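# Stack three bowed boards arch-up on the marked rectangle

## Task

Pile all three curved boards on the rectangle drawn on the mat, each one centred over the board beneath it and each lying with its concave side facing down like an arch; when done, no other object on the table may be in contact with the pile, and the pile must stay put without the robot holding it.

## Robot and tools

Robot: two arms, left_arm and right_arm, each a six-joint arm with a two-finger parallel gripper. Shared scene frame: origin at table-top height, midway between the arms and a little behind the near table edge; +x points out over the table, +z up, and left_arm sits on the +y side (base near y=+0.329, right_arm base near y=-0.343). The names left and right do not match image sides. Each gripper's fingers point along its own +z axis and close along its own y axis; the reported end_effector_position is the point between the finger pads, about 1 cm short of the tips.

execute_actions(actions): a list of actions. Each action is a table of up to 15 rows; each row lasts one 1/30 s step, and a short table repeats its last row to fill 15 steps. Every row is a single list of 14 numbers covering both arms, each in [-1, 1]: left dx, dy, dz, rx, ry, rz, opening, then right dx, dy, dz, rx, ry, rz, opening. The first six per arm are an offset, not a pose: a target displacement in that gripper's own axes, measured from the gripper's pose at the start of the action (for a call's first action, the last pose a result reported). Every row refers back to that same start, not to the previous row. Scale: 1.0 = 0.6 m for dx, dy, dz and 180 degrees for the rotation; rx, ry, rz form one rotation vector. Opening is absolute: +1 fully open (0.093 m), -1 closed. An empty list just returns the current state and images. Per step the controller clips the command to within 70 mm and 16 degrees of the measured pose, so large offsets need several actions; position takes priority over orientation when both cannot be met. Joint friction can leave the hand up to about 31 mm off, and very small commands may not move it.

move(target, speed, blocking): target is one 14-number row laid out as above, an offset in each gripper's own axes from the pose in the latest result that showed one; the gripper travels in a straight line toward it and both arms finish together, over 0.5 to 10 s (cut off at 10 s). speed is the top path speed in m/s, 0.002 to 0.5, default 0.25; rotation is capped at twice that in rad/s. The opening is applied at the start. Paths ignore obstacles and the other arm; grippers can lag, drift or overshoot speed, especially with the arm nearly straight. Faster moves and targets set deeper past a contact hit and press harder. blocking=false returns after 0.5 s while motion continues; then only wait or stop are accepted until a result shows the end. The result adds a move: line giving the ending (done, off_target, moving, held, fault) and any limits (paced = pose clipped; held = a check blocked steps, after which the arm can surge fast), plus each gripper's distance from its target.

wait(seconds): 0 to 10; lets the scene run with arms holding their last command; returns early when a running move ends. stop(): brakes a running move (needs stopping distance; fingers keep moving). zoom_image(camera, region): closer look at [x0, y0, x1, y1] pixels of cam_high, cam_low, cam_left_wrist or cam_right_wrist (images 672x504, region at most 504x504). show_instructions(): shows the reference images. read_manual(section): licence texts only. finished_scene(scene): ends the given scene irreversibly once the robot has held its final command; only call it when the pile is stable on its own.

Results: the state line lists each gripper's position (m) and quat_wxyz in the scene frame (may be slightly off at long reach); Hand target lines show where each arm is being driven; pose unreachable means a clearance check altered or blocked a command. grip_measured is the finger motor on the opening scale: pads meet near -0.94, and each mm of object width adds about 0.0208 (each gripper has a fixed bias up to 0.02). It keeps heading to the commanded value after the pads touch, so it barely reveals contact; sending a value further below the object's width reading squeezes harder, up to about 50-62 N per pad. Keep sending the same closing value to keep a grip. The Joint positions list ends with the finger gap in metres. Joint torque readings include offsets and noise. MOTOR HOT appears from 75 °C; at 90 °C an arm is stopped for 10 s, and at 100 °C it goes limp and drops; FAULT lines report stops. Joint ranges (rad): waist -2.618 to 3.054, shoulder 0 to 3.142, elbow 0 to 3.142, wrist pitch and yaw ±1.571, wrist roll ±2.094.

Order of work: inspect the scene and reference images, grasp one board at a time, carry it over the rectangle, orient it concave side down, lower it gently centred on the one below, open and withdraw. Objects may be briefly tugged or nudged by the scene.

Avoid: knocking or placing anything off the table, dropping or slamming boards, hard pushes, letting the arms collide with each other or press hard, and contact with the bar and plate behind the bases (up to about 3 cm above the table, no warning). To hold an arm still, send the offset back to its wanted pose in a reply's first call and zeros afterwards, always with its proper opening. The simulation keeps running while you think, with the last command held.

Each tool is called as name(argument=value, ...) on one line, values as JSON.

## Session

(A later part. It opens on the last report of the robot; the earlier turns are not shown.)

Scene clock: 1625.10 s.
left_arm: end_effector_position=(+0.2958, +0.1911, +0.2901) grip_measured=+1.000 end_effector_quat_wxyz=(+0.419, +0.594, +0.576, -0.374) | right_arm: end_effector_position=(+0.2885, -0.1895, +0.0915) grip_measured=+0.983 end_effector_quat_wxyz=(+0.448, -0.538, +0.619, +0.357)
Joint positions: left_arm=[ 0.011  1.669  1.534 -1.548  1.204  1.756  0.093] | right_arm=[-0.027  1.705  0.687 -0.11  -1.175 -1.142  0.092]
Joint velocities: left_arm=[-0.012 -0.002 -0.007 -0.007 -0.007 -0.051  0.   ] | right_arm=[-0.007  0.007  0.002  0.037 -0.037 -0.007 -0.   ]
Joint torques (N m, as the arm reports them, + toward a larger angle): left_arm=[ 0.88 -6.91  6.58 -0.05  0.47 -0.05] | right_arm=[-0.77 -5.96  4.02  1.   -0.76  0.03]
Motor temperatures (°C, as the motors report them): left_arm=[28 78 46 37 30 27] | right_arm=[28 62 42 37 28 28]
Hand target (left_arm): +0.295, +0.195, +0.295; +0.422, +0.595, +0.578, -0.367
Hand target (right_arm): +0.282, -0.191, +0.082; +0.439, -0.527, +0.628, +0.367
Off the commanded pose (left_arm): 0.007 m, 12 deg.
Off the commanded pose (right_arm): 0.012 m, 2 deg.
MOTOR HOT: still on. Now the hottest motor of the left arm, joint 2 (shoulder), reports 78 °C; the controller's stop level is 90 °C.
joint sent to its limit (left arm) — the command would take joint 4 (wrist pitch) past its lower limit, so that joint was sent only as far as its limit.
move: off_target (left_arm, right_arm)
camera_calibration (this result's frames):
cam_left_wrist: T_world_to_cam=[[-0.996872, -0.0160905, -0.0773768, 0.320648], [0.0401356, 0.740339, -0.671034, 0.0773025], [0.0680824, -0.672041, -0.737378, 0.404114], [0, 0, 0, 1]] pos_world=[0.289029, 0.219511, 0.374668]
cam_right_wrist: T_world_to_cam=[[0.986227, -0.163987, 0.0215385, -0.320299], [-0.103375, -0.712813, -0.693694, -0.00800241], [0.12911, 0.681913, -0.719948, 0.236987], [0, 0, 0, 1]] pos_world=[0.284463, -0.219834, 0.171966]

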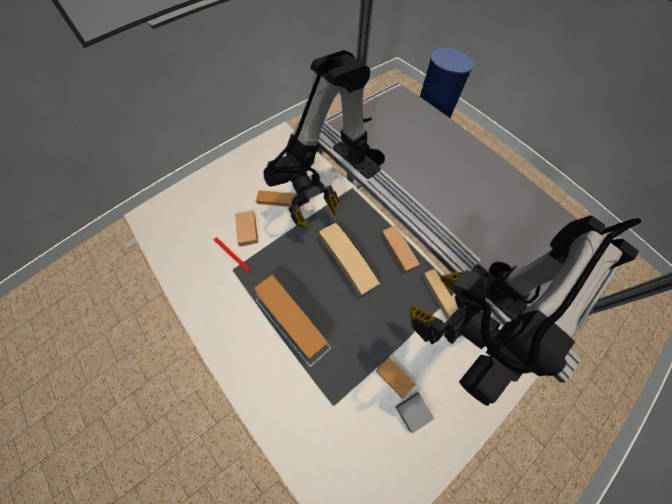

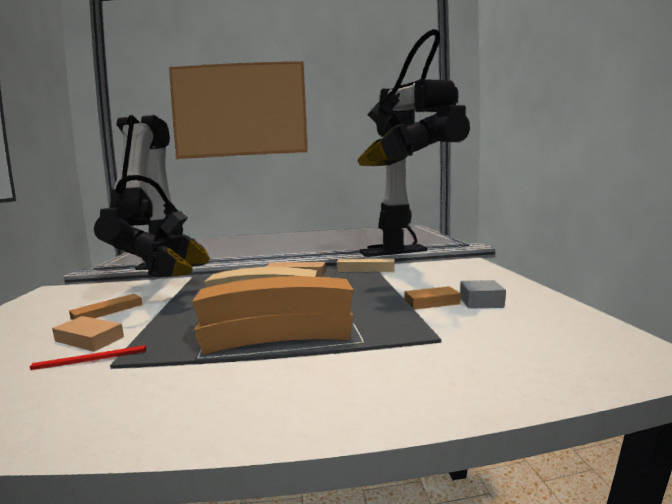

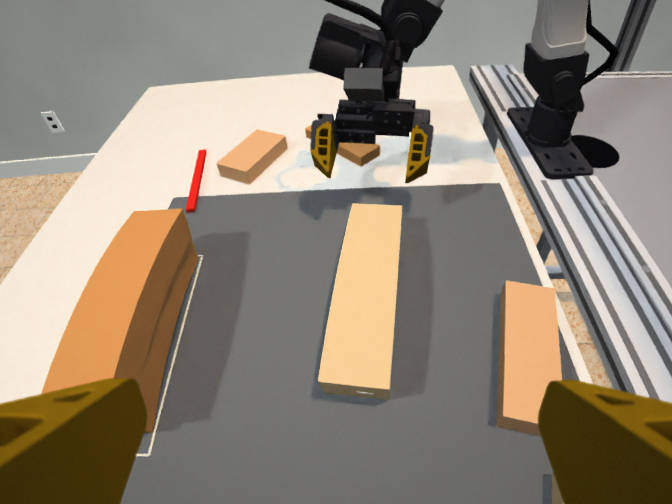

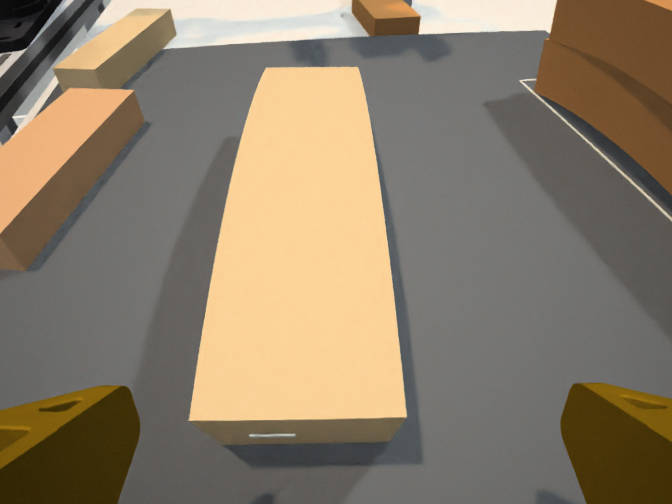

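move(target=[0,0,0,0,0,0,1,0.02,0.032,0.03,0,0,0,1], speed=0.05)

move(target=[0,0,0,0,0,0,1,0.0,0.0,0.105,0,0,0,1], speed=0.05)

wait(seconds=10)

Scene clock: 1628.53 s.
left_arm: end_effector_position=(+0.2958, +0.1912, +0.2900) grip_measured=+1.000 end_effector_quat_wxyz=(+0.419, +0.594, +0.576, -0.373) | right_arm: end_effector_position=(+0.2795, -0.1755, +0.0819) grip_measured=+0.983 end_effector_quat_wxyz=(+0.459, -0.540, +0.610, +0.354)
Joint positions: left_arm=[ 0.011  1.669  1.534 -1.548  1.203  1.756  0.093] | right_arm=[ 0.024  1.705  0.585  0.133 -1.16  -1.018  0.092]
Joint velocities: left_arm=[ 0.007 -0.002  0.007  0.022 -0.051  0.022  0.   ] | right_arm=[ 0.002  0.002 -0.002 -0.007 -0.022 -0.007 -0.   ]
Joint torques (N m, as the arm reports them, + toward a larger angle): left_arm=[ 0.08 -6.34  5.67  0.13  0.53 -0.08] | right_arm=[ 0.55 -6.62  3.73  1.21 -0.46  0.08]
Motor temperatures (°C, as the motors report them): left_arm=[28 77 46 37 30 27] | right_arm=[28 60 41 37 28 28]
Hand target (left_arm): +0.296, +0.191, +0.290; +0.419, +0.594, +0.576, -0.373
Hand target (right_arm): +0.272, -0.174, +0.074; +0.448, -0.538, +0.618, +0.357
Off the commanded pose (left_arm): 0.000 m, 0 deg.
Off the commanded pose (right_arm): 0.011 m, 2 deg.
MOTOR HOT: still on. Now the hottest motor of the left arm, joint 2 (shoulder), reports 77 °C; the controller's stop level is 90 °C.
move: off_target (right_arm)
camera_calibration (this result's frames):
cam_left_wrist: T_world_to_cam=[[-0.99685, -0.0158796, -0.0777044, 0.320684], [0.0404859, 0.740596, -0.67073, 0.077005], [0.0681985, -0.671763, -0.73762, 0.404069], [0, 0, 0, 1]] pos_world=[0.288999, 0.219502, 0.374618]
cam_right_wrist: T_world_to_cam=[[0.985606, -0.162874, 0.0453094, -0.310461], [-0.0840118, -0.704443, -0.704771, -0.00867366], [0.146707, 0.69082, -0.707986, 0.217358], [0, 0, 0, 1]] pos_world=[0.273375, -0.206831, 0.16184]

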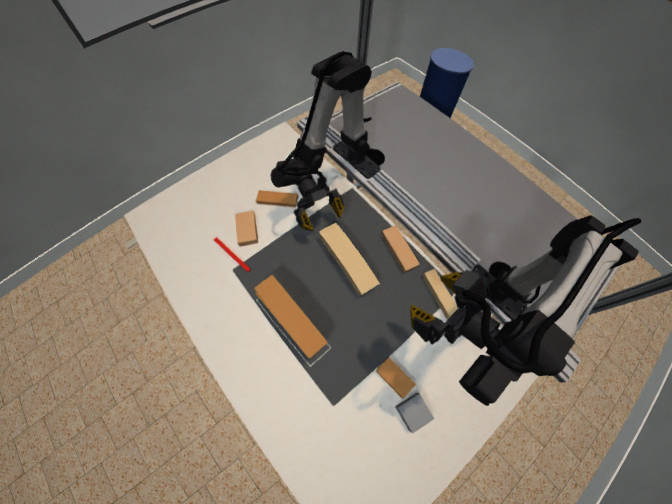

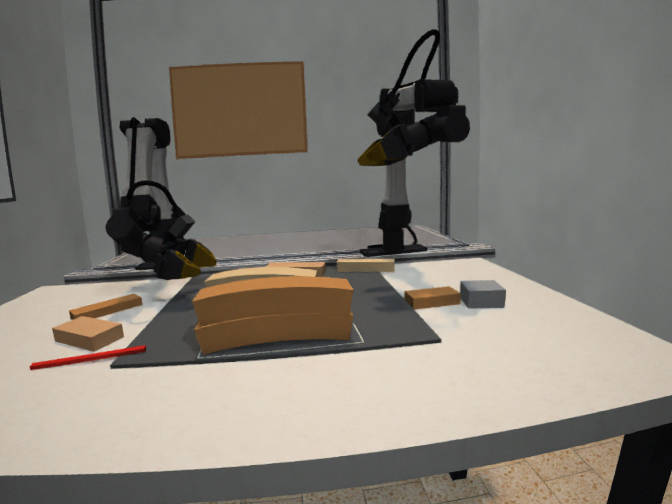

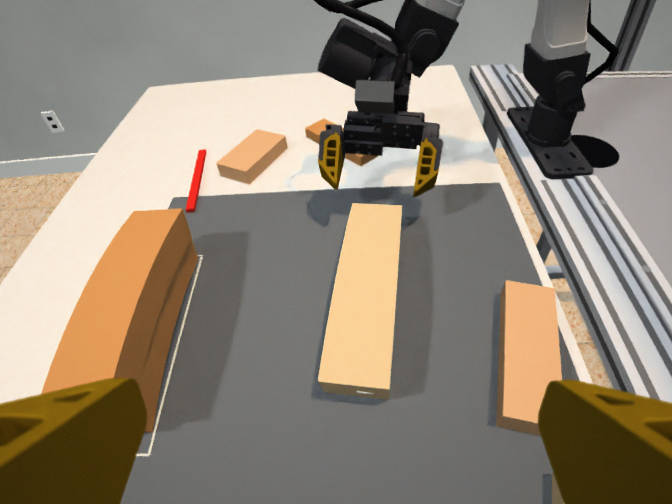

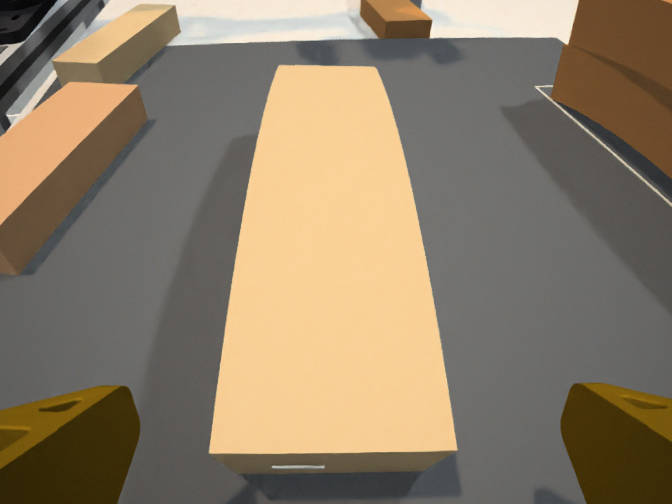

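Scene clock: 1630.30 s.
left_arm: end_effector_position=(+0.2958, +0.1912, +0.2900) grip_measured=+1.000 end_effector_quat_wxyz=(+0.419, +0.594, +0.576, -0.373) | right_arm: end_effector_position=(+0.2988, -0.1167, +0.0771) grip_measured=+0.983 end_effector_quat_wxyz=(+0.478, -0.545, +0.595, +0.348)
Joint positions: left_arm=[ 0.011  1.669  1.534 -1.548  1.203  1.756  0.093] | right_arm=[ 0.226  1.841  0.585  0.617 -1.033 -0.684  0.092]
Joint velocities: left_arm=[-0.002 -0.002 -0.012 -0.022  0.037 -0.022  0.   ] | right_arm=[-0.012 -0.002  0.007 -0.022  0.007 -0.066  0.001]
Joint torques (N m, as the arm reports them, + toward a larger angle): left_arm=[ 0.15 -6.46  5.58  0.08  0.51 -0.07] | right_arm=[ 0.57 -6.18  3.03  1.64 -0.34  0.13]
Motor temperatures (°C, as the motors report them): left_arm=[28 76 46 37 30 27] | right_arm=[28 60 41 37 28 28]
Hand target (left_arm): +0.296, +0.191, +0.290; +0.419, +0.594, +0.576, -0.373
Hand target (right_arm): +0.290, -0.117, +0.062; -0.459, +0.540, -0.610, -0.355
Off the commanded pose (left_arm): 0.000 m, 0 deg.
Off the commanded pose (right_arm): 0.018 m, 3 deg.
MOTOR HOT: still on. Now the hottest motor of the left arm, joint 2 (shoulder), reports 76 °C; the controller's stop level is 90 °C.
move: off_target (right_arm)
camera_calibration (this result's frames):
cam_left_wrist: T_world_to_cam=[[-0.99685, -0.0158796, -0.0777044, 0.320684], [0.0404859, 0.740596, -0.67073, 0.077005], [0.0681985, -0.671763, -0.73762, 0.404069], [0, 0, 0, 1]] pos_world=[0.288999, 0.219502, 0.374618]
cam_right_wrist: T_world_to_cam=[[0.983305, -0.159446, 0.0876804, -0.32187], [-0.0475605, -0.690311, -0.721948, 0.0230619], [0.175638, 0.705725, -0.686369, 0.161966], [0, 0, 0, 1]] pos_world=[0.289146, -0.149705, 0.15604]

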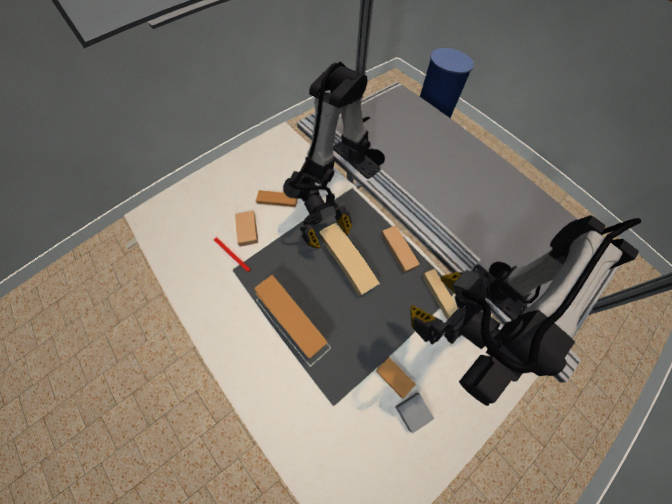

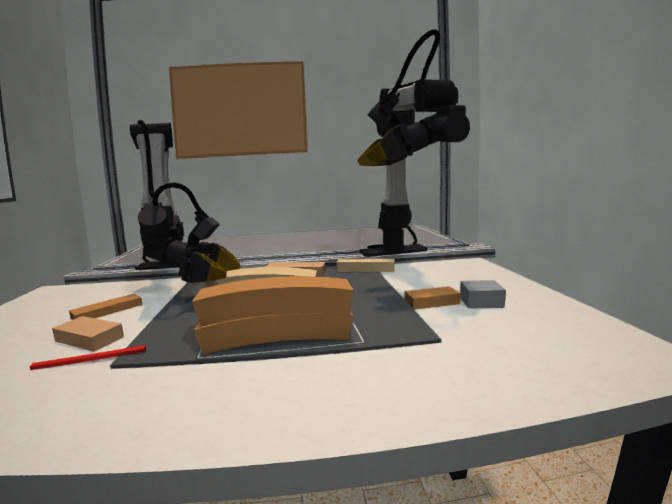

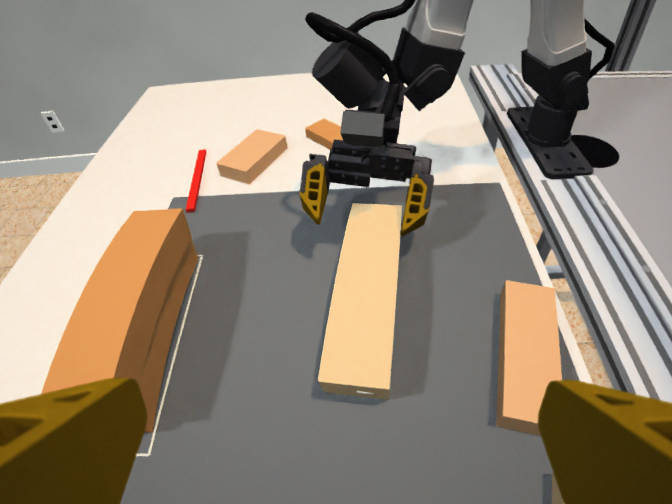

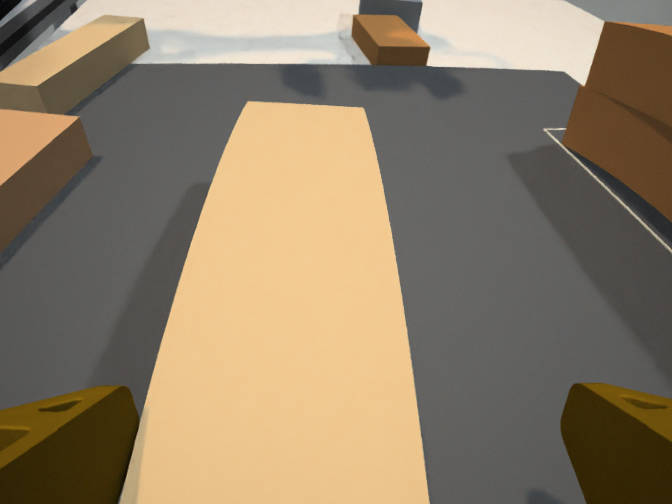

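Scene clock: 1640.30 s.
left_arm: end_effector_position=(+0.2958, +0.1912, +0.2900) grip_measured=+1.000 end_effector_quat_wxyz=(+0.419, +0.594, +0.576, -0.373) | right_arm: end_effector_position=(+0.2991, -0.1167, +0.0774) grip_measured=+0.983 end_effector_quat_wxyz=(+0.478, -0.545, +0.595, +0.348)
Joint positions: left_arm=[ 0.011  1.669  1.534 -1.548  1.203  1.756  0.093] | right_arm=[ 0.226  1.841  0.585  0.619 -1.033 -0.682  0.092]
Joint velocities: left_arm=[-0.002  0.007 -0.007 -0.037 -0.066 -0.022  0.   ] | right_arm=[ 0.007 -0.022  0.002 -0.051 -0.007 -0.022 -0.   ]
Joint torques (N m, as the arm reports them, + toward a larger angle): left_arm=[ 0.06 -6.42  5.76  0.1   0.52 -0.11] | right_arm=[ 0.57 -6.35  3.15  1.62 -0.37  0.12]
Motor temperatures (°C, as the motors report them): left_arm=[28 73 46 36 30 27] | right_arm=[28 57 40 38 28 28]
Hand target (left_arm): +0.296, +0.191, +0.290; +0.419, +0.594, +0.576, -0.373
Hand target (right_arm): +0.290, -0.117, +0.062; +0.459, -0.540, +0.610, +0.355
Off the commanded pose (left_arm): 0.000 m, 0 deg.
Off the commanded pose (right_arm): 0.018 m, 3 deg.
MOTOR HOT: still on. Now the hottest motor of the left arm, joint 2 (shoulder), reports 73 °C; the controller's stop level is 90 °C.
wait: 10.00 s; at rest by 0.17 s
camera_calibration (this result's frames):
cam_left_wrist: T_world_to_cam=[[-0.99685, -0.0158796, -0.0777044, 0.320684], [0.0404859, 0.740596, -0.67073, 0.077005], [0.0681985, -0.671763, -0.73762, 0.404069], [0, 0, 0, 1]] pos_world=[0.288999, 0.219502, 0.374618]
cam_right_wrist: T_world_to_cam=[[0.983066, -0.160666, 0.0881394, -0.322304], [-0.0479946, -0.68991, -0.722303, 0.0234525], [0.176858, 0.705841, -0.685938, 0.161676], [0, 0, 0, 1]] pos_world=[0.289378, -0.149721, 0.156247]

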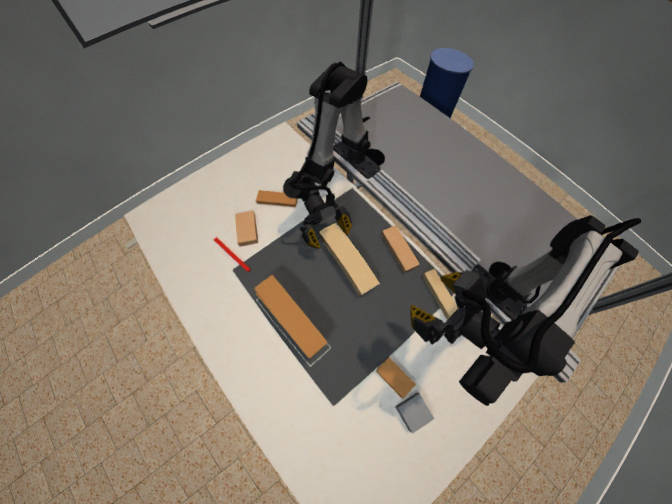

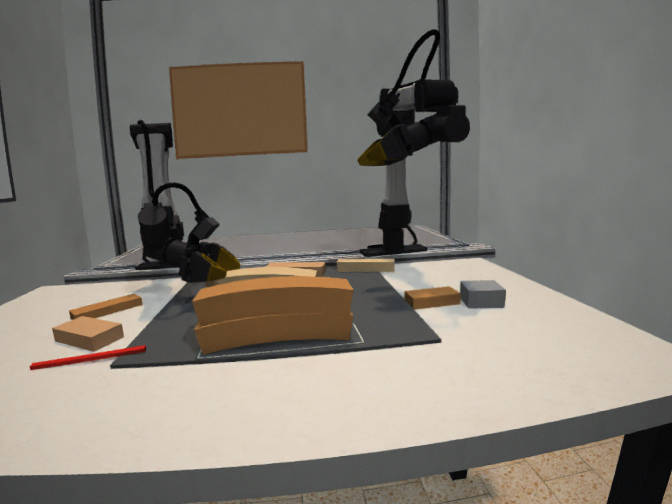

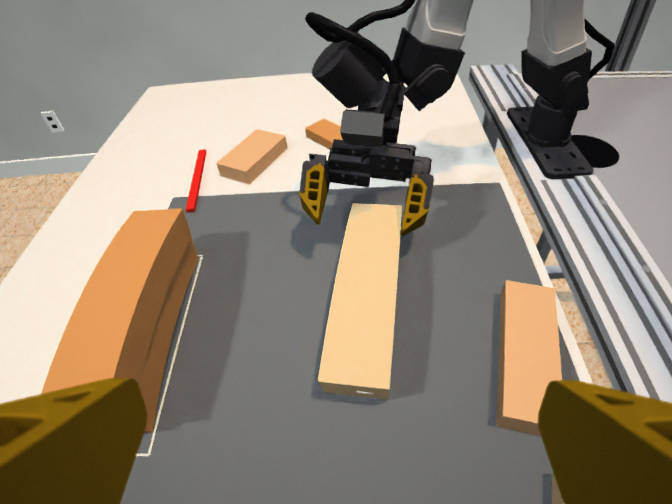

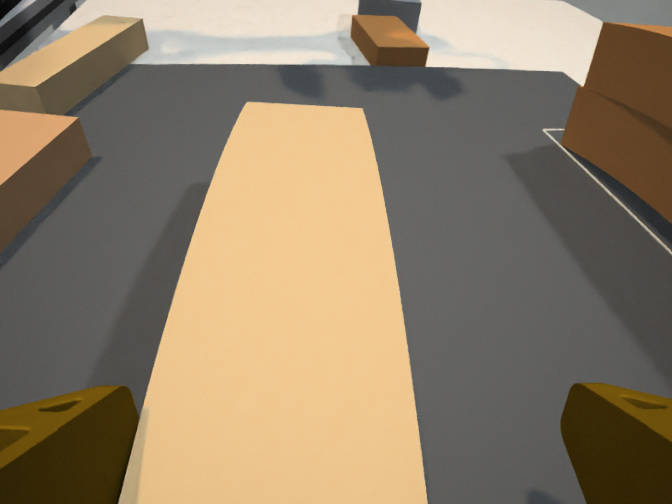

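move(target=[0,0,0,0,0,0,1,0.04,0.045,0.013,0,0,0.03,1], speed=0.04)

Scene clock: 1643.80 s.
left_arm: end_effector_position=(+0.2958, +0.1912, +0.2900) grip_measured=+1.000 end_effector_quat_wxyz=(+0.419, +0.594, +0.576, -0.373) | right_arm: end_effector_position=(+0.2828, -0.1132, +0.0616) grip_measured=+0.983 end_effector_quat_wxyz=(+0.475, -0.521, +0.607, +0.366)
Joint positions: left_arm=[ 0.011  1.669  1.534 -1.548  1.203  1.756  0.093] | right_arm=[ 0.251  1.905  0.493  0.837 -1.017 -0.56   0.092]
Joint velocities: left_arm=[-0.007 -0.002  0.012 -0.022  0.007 -0.007  0.   ] | right_arm=[-0.007 -0.002  0.007  0.081  0.051  0.066 -0.   ]
Joint torques (N m, as the arm reports them, + toward a larger angle): left_arm=[-0.02 -6.21  5.73  0.04  0.58 -0.12] | right_arm=[ 0.74 -6.17  2.75  1.71 -0.36  0.08]
Motor temperatures (°C, as the motors report them): left_arm=[28 72 46 36 30 27] | right_arm=[28 56 40 39 28 28]
Hand target (left_arm): +0.296, +0.191, +0.290; +0.419, +0.594, +0.576, -0.373
Hand target (right_arm): +0.275, -0.113, +0.049; +0.461, -0.516, +0.620, +0.370
Off the commanded pose (left_arm): 0.000 m, 0 deg.
Off the commanded pose (right_arm): 0.014 m, 2 deg.
MOTOR HOT: cleared. Now the hottest motor of the left arm, joint 2 (shoulder), reports 72 °C.
move: off_target (right_arm)
camera_calibration (this result's frames):
cam_left_wrist: T_world_to_cam=[[-0.99685, -0.0158796, -0.0777044, 0.320684], [0.0404859, 0.740596, -0.67073, 0.077005], [0.0681985, -0.671763, -0.73762, 0.404069], [0, 0, 0, 1]] pos_world=[0.288999, 0.219502, 0.374618]
cam_right_wrist: T_world_to_cam=[[0.982214, -0.184896, 0.0327003, -0.30344], [-0.100633, -0.665404, -0.739669, 0.0324416], [0.158521, 0.723223, -0.672176, 0.157498], [0, 0, 0, 1]] pos_world=[0.276341, -0.148424, 0.139785]

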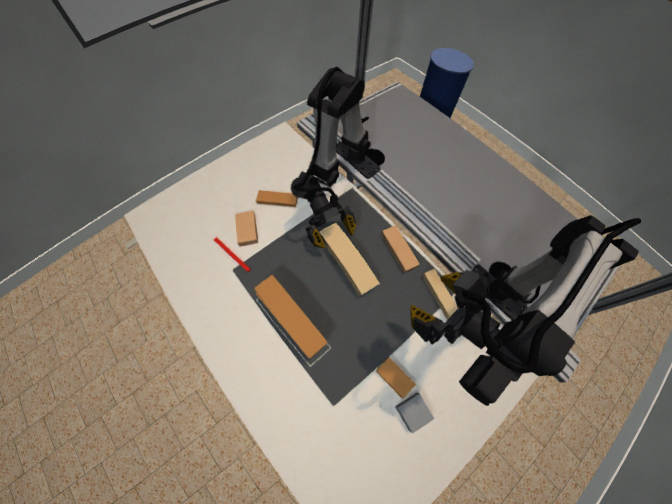

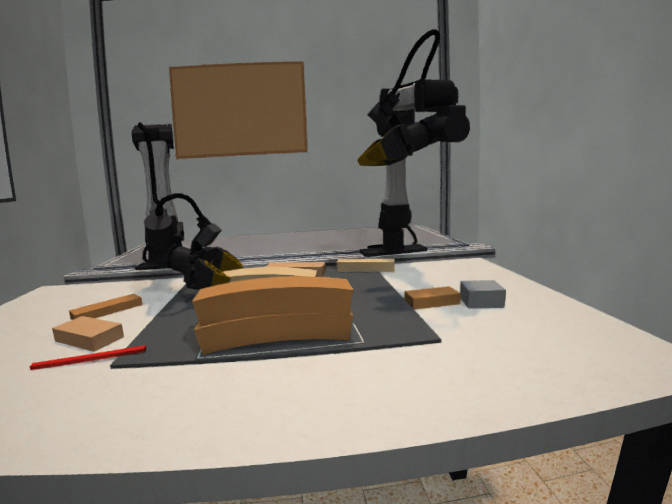

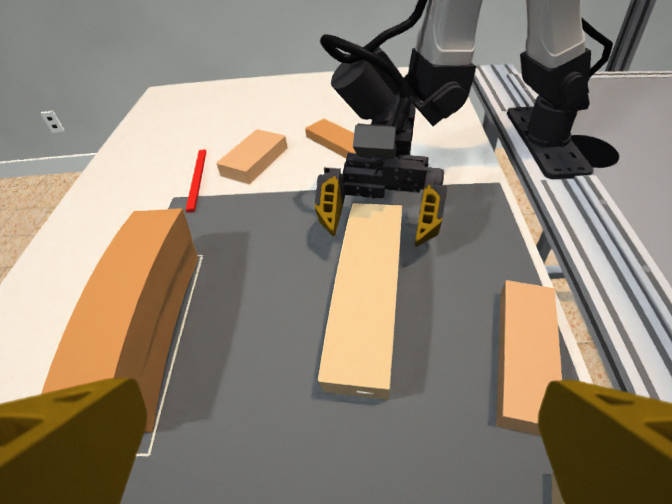

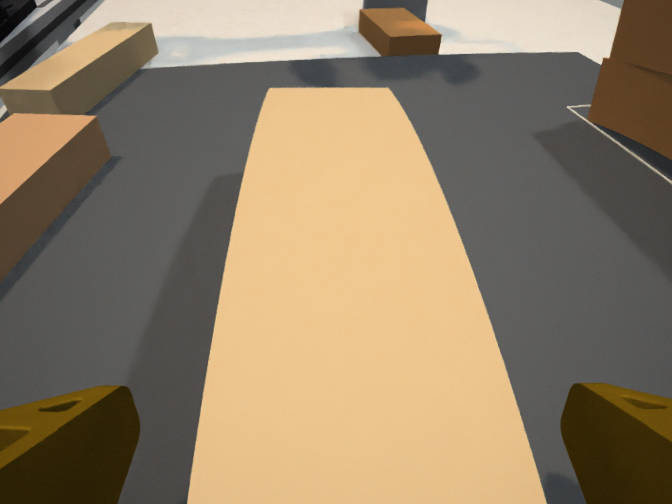

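move(target=[0,0,0,0,0,0,1,0.04,0.008,0.012,-0.01,0,-0.003,1], speed=0.04)

wait(seconds=10)

wait(seconds=10)

Scene clock: 1647.10 s.
left_arm: end_effector_position=(+0.2958, +0.1912, +0.2900) grip_measured=+1.000 end_effector_quat_wxyz=(+0.419, +0.594, +0.576, -0.373) | right_arm: end_effector_position=(+0.2781, -0.1127, +0.0399) grip_measured=+0.983 end_effector_quat_wxyz=(+0.469, -0.530, +0.602, +0.370)
Joint positions: left_arm=[ 0.011  1.669  1.534 -1.548  1.203  1.756  0.093] | right_arm=[ 0.251  2.006  0.493  0.905 -1.036 -0.595  0.092]
Joint velocities: left_arm=[ 0.002 -0.002 -0.022 -0.081 -0.051 -0.051  0.   ] | right_arm=[ 0.012 -0.012  0.002  0.081 -0.022 -0.066 -0.001]
Joint torques (N m, as the arm reports them, + toward a larger angle): left_arm=[ 0.08 -6.42  5.67  0.08  0.59 -0.11] | right_arm=[-0.4  -6.35  4.05  1.59 -0.58 -0.03]
Motor temperatures (°C, as the motors report them): left_arm=[28 71 46 36 30 27] | right_arm=[28 55 40 39 28 28]
Hand target (left_arm): +0.296, +0.191, +0.290; +0.419, +0.594, +0.576, -0.373
Hand target (right_arm): +0.279, -0.113, +0.036; +0.468, -0.532, +0.599, +0.373
Off the commanded pose (left_arm): 0.000 m, 0 deg.
Off the commanded pose (right_arm): 0.004 m, 0 deg.
move: done
camera_calibration (this result's frames):
cam_left_wrist: T_world_to_cam=[[-0.99685, -0.0158796, -0.0777044, 0.320684], [0.0404859, 0.740596, -0.67073, 0.077005], [0.0681985, -0.671763, -0.73762, 0.404069], [0, 0, 0, 1]] pos_world=[0.288999, 0.219502, 0.374618]
cam_right_wrist: T_world_to_cam=[[0.986634, -0.159763, 0.0320734, -0.29639], [-0.0848649, -0.671816, -0.73584, 0.0109851], [0.139108, 0.723283, -0.676395, 0.148909], [0, 0, 0, 1]] pos_world=[0.272647, -0.147676, 0.118311]

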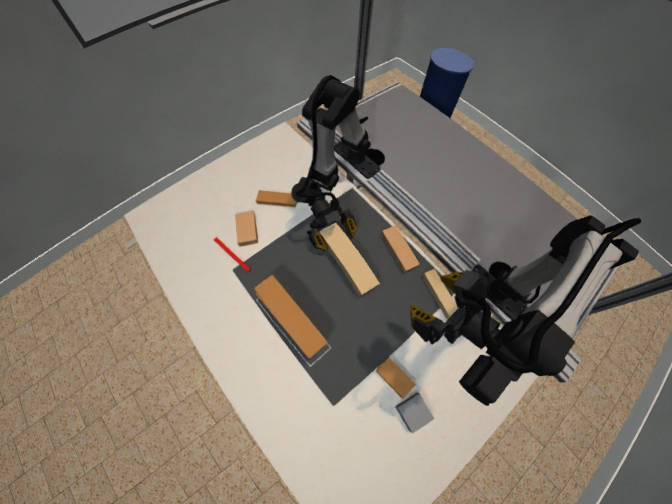

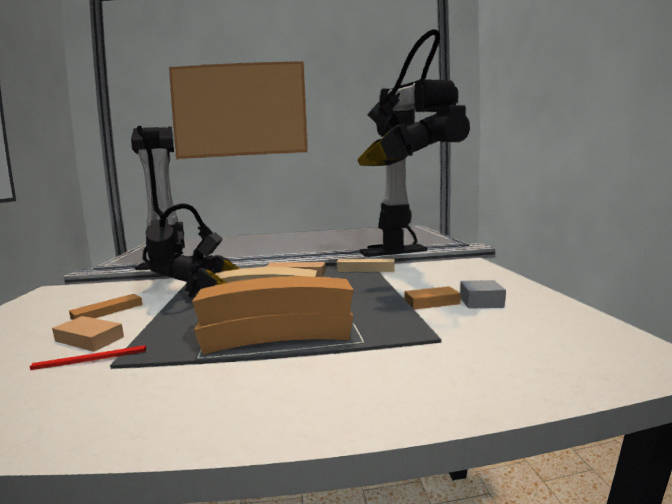

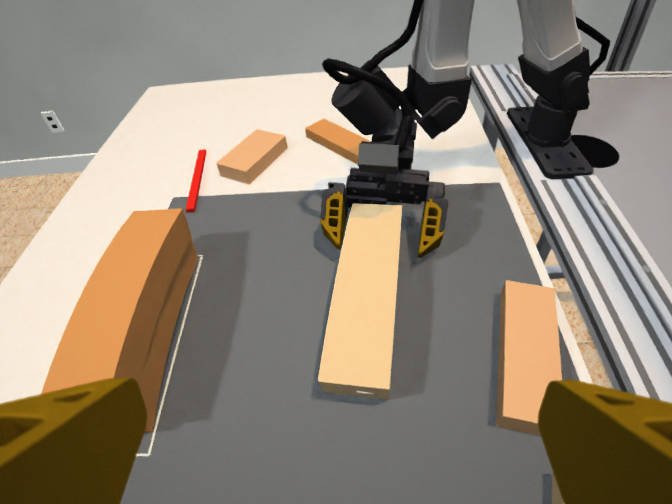

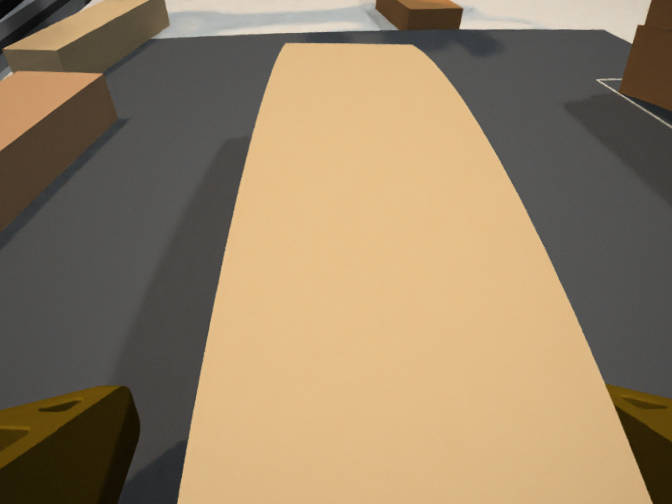

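Scene clock: 1657.10 s.
left_arm: end_effector_position=(+0.2958, +0.1912, +0.2900) grip_measured=+1.000 end_effector_quat_wxyz=(+0.419, +0.594, +0.576, -0.373) | right_arm: end_effector_position=(+0.2783, -0.1125, +0.0407) grip_measured=+0.983 end_effector_quat_wxyz=(+0.471, -0.531, +0.600, +0.370)
Joint positions: left_arm=[ 0.011  1.669  1.534 -1.548  1.203  1.756  0.093] | right_arm=[ 0.251  2.006  0.493  0.91  -1.037 -0.597  0.092]
Joint velocities: left_arm=[-0.007 -0.007  0.007  0.037 -0.007  0.007  0.   ] | right_arm=[-0.007  0.002 -0.012 -0.037 -0.037  0.022 -0.001]
Joint torques (N m, as the arm reports them, + toward a larger angle): left_arm=[ 0.08 -6.33  5.62  0.06  0.55 -0.06] | right_arm=[-0.3  -6.25  4.3   1.59 -0.54 -0.01]
Motor temperatures (°C, as the motors report them): left_arm=[28 69 45 36 30 27] | right_arm=[28 53 40 39 28 28]
Hand target (left_arm): +0.296, +0.191, +0.290; +0.419, +0.594, +0.576, -0.373
Hand target (right_arm): +0.279, -0.113, +0.036; +0.468, -0.532, +0.599, +0.373
Off the commanded pose (left_arm): 0.000 m, 0 deg.
Off the commanded pose (right_arm): 0.005 m, 0 deg.
wait: 10.00 s; at rest by 0.17 s
camera_calibration (this result's frames):
cam_left_wrist: T_world_to_cam=[[-0.99685, -0.0158796, -0.0777044, 0.320684], [0.0404859, 0.740596, -0.67073, 0.077005], [0.0681985, -0.671763, -0.73762, 0.404069], [0, 0, 0, 1]] pos_world=[0.288999, 0.219502, 0.374618]
cam_right_wrist: T_world_to_cam=[[0.986693, -0.158081, 0.0380446, -0.296676], [-0.078999, -0.670603, -0.737598, 0.0102824], [0.142113, 0.724777, -0.674168, 0.148504], [0, 0, 0, 1]] pos_world=[0.272437, -0.147636, 0.118988]

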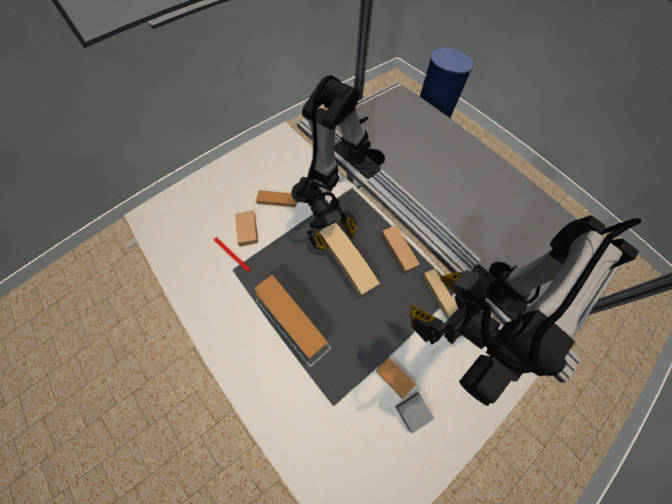

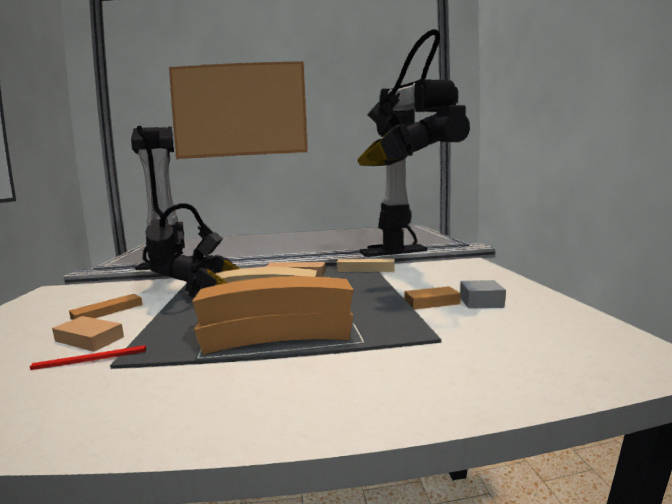

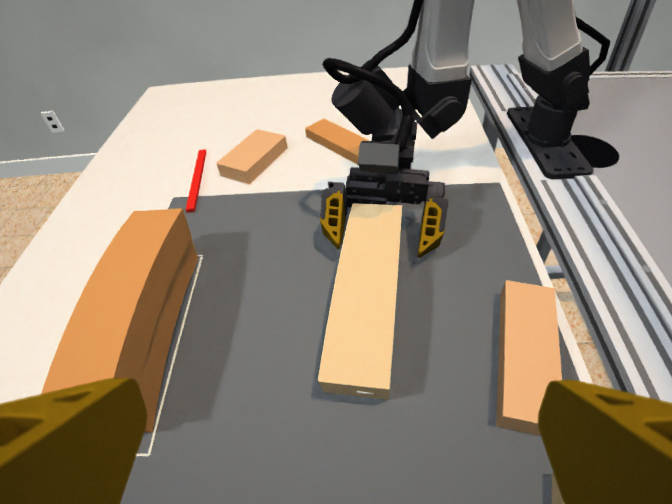

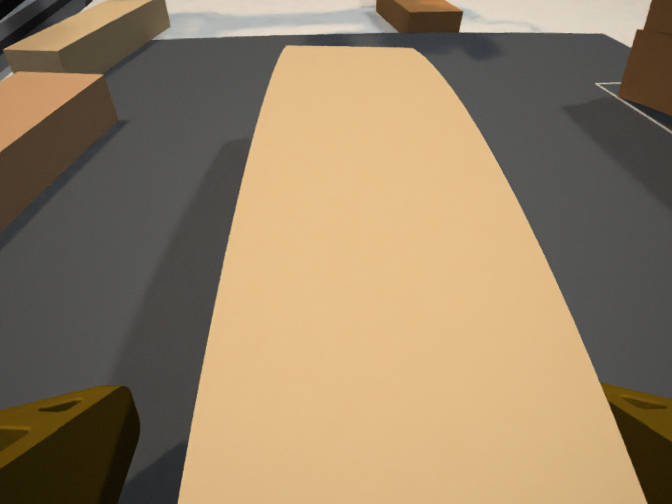

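Scene clock: 1667.10 s.
left_arm: end_effector_position=(+0.2958, +0.1912, +0.2900) grip_measured=+1.000 end_effector_quat_wxyz=(+0.419, +0.594, +0.576, -0.373) | right_arm: end_effector_position=(+0.2783, -0.1125, +0.0407) grip_measured=+0.983 end_effector_quat_wxyz=(+0.471, -0.531, +0.600, +0.370)
Joint positions: left_arm=[ 0.011  1.669  1.534 -1.548  1.203  1.756  0.093] | right_arm=[ 0.251  2.006  0.493  0.91  -1.037 -0.597  0.092]
Joint velocities: left_arm=[-0.002  0.012  0.002 -0.066 -0.007  0.051  0.   ] | right_arm=[-0.012 -0.017 -0.007 -0.037  0.007 -0.037 -0.002]
Joint torques (N m, as the arm reports them, + toward a larger angle): left_arm=[ 0.07 -6.31  5.61  0.11  0.51 -0.11] | right_arm=[-0.54 -6.55  4.22  1.63 -0.54 -0.07]
Motor temperatures (°C, as the motors report them): left_arm=[28 68 45 35 30 27] | right_arm=[28 52 39 40 28 28]
Hand target (left_arm): +0.296, +0.191, +0.290; +0.419, +0.594, +0.576, -0.373
Hand target (right_arm): +0.279, -0.113, +0.036; +0.468, -0.532, +0.599, +0.373
Off the commanded pose (left_arm): 0.000 m, 0 deg.
Off the commanded pose (right_arm): 0.005 m, 0 deg.
wait: 10.00 s; at rest by 0.17 s
camera_calibration (this result's frames):
cam_left_wrist: T_world_to_cam=[[-0.99685, -0.0158796, -0.0777044, 0.320684], [0.0404859, 0.740596, -0.67073, 0.077005], [0.0681985, -0.671763, -0.73762, 0.404069], [0, 0, 0, 1]] pos_world=[0.288999, 0.219502, 0.374618]
cam_right_wrist: T_world_to_cam=[[0.986693, -0.158081, 0.0380446, -0.296676], [-0.078999, -0.670603, -0.737598, 0.0102824], [0.142113, 0.724777, -0.674168, 0.148504], [0, 0, 0, 1]] pos_world=[0.272437, -0.147636, 0.118988]

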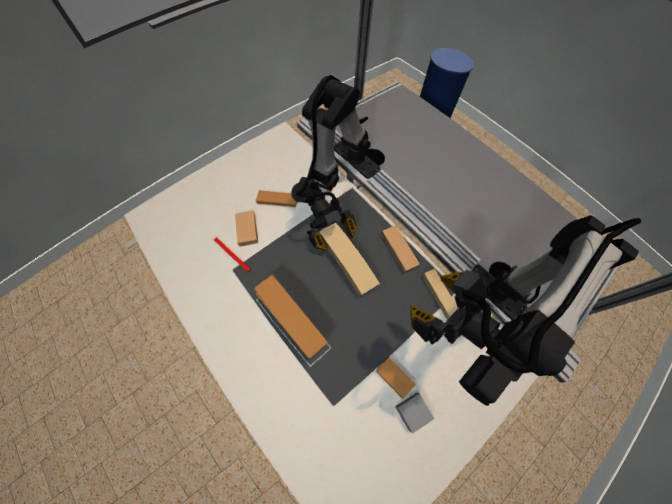

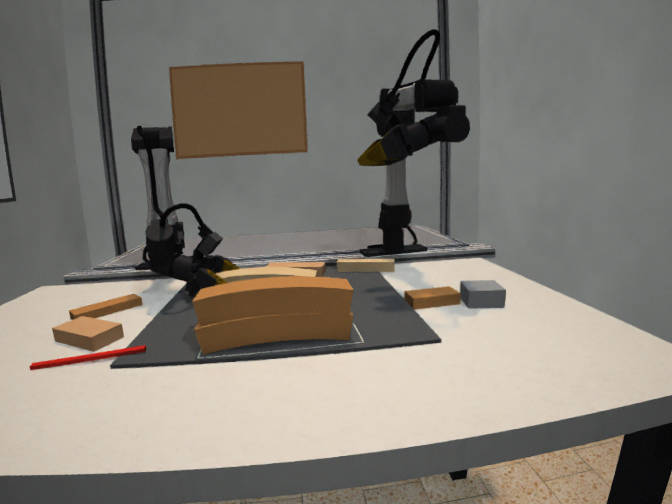

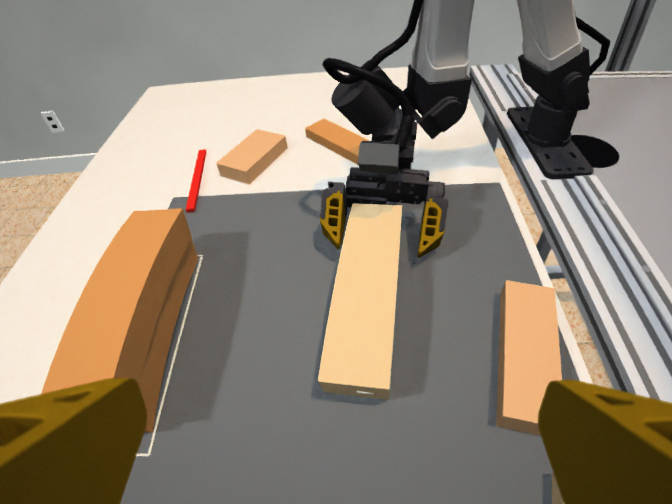

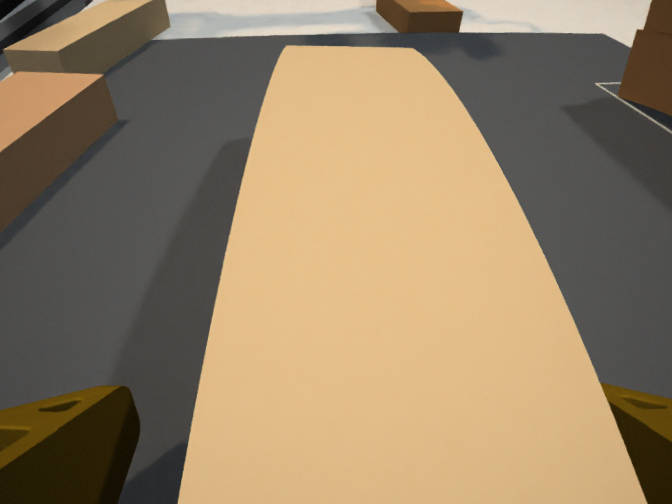

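move(target=[0.302,0.019,0.259,0.049,-0.004,-0.004,1,-0.015,-0.025,-0.005,0,0,0,1], speed=0.15)

Scene clock: 1673.40 s.
left_arm: end_effector_position=(+0.3277, +0.1175, +0.0690) grip_measured=+1.000 end_effector_quat_wxyz=(+0.373, +0.620, +0.550, -0.418) | right_arm: end_effector_position=(+0.2868, -0.1140, +0.0443) grip_measured=+0.983 end_effector_quat_wxyz=(+0.464, -0.530, +0.604, +0.372)
Joint positions: left_arm=[-0.228  2.071  1.132 -0.532  1.203  1.462  0.093] | right_arm=[ 0.238  1.987  0.535  0.818 -1.046 -0.616  0.092]
Joint velocities: left_arm=[-0.017  0.012  0.007 -0.051 -0.007 -0.037  0.   ] | right_arm=[-0.002 -0.002  0.002  0.007 -0.051 -0.037  0.   ]
Joint torques (N m, as the arm reports them, + toward a larger angle): left_arm=[-0.68 -9.08  3.29  0.56  0.6  -0.18] | right_arm=[-0.86 -9.97  5.15  1.39 -0.56 -0.05]
Motor temperatures (°C, as the motors report them): left_arm=[28 67 45 35 30 27] | right_arm=[28 51 39 40 28 28]
Hand target (left_arm): +0.323, +0.115, +0.066; +0.372, +0.620, +0.547, -0.422
Hand target (right_arm): +0.292, -0.115, +0.051; +0.471, -0.531, +0.600, +0.369
Off the commanded pose (left_arm): 0.006 m, 1 deg.
Off the commanded pose (right_arm): 0.009 m, 1 deg.
move: done
camera_calibration (this result's frames):
cam_left_wrist: T_world_to_cam=[[-0.993101, 0.116639, -0.0121093, 0.312812], [0.0944349, 0.734255, -0.672274, -0.0348062], [-0.0695218, -0.668779, -0.740204, 0.2343], [0, 0, 0, 1]] pos_world=[0.33023, 0.145765, 0.153818]
cam_right_wrist: T_world_to_cam=[[0.987161, -0.15783, 0.0245324, -0.304874], [-0.0897868, -0.675358, -0.732004, 0.0149155], [0.132101, 0.720404, -0.680858, 0.153489], [0, 0, 0, 1]] pos_world=[0.282023, -0.148619, 0.122902]

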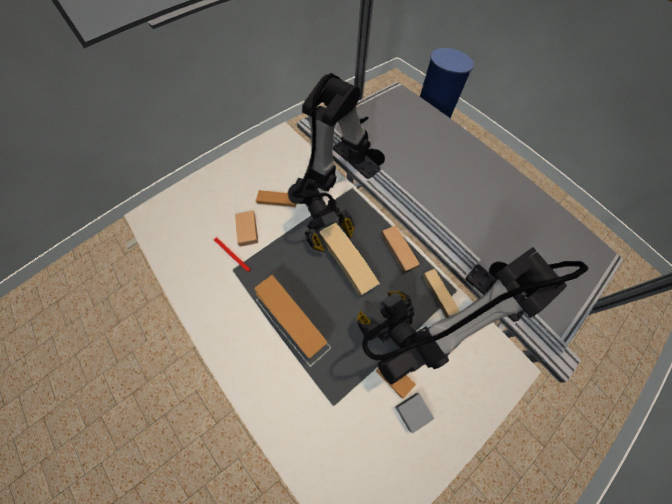

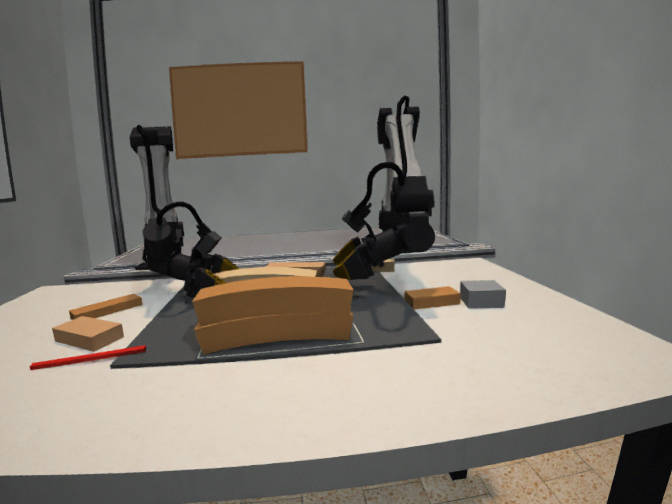

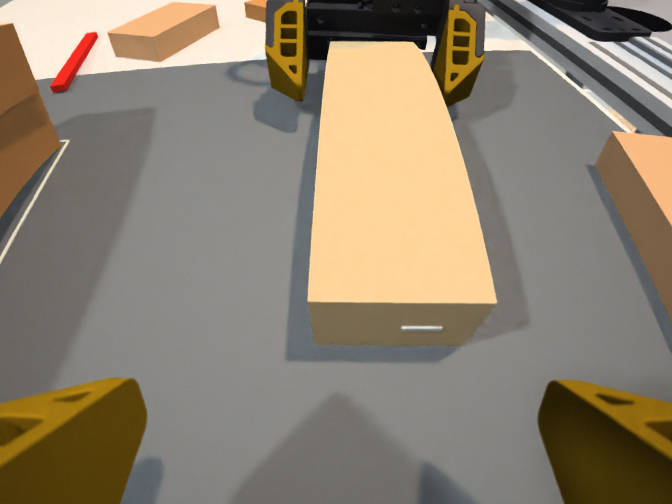

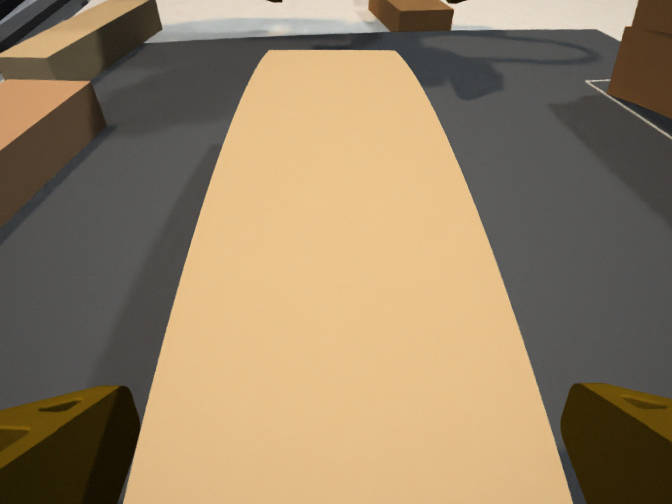

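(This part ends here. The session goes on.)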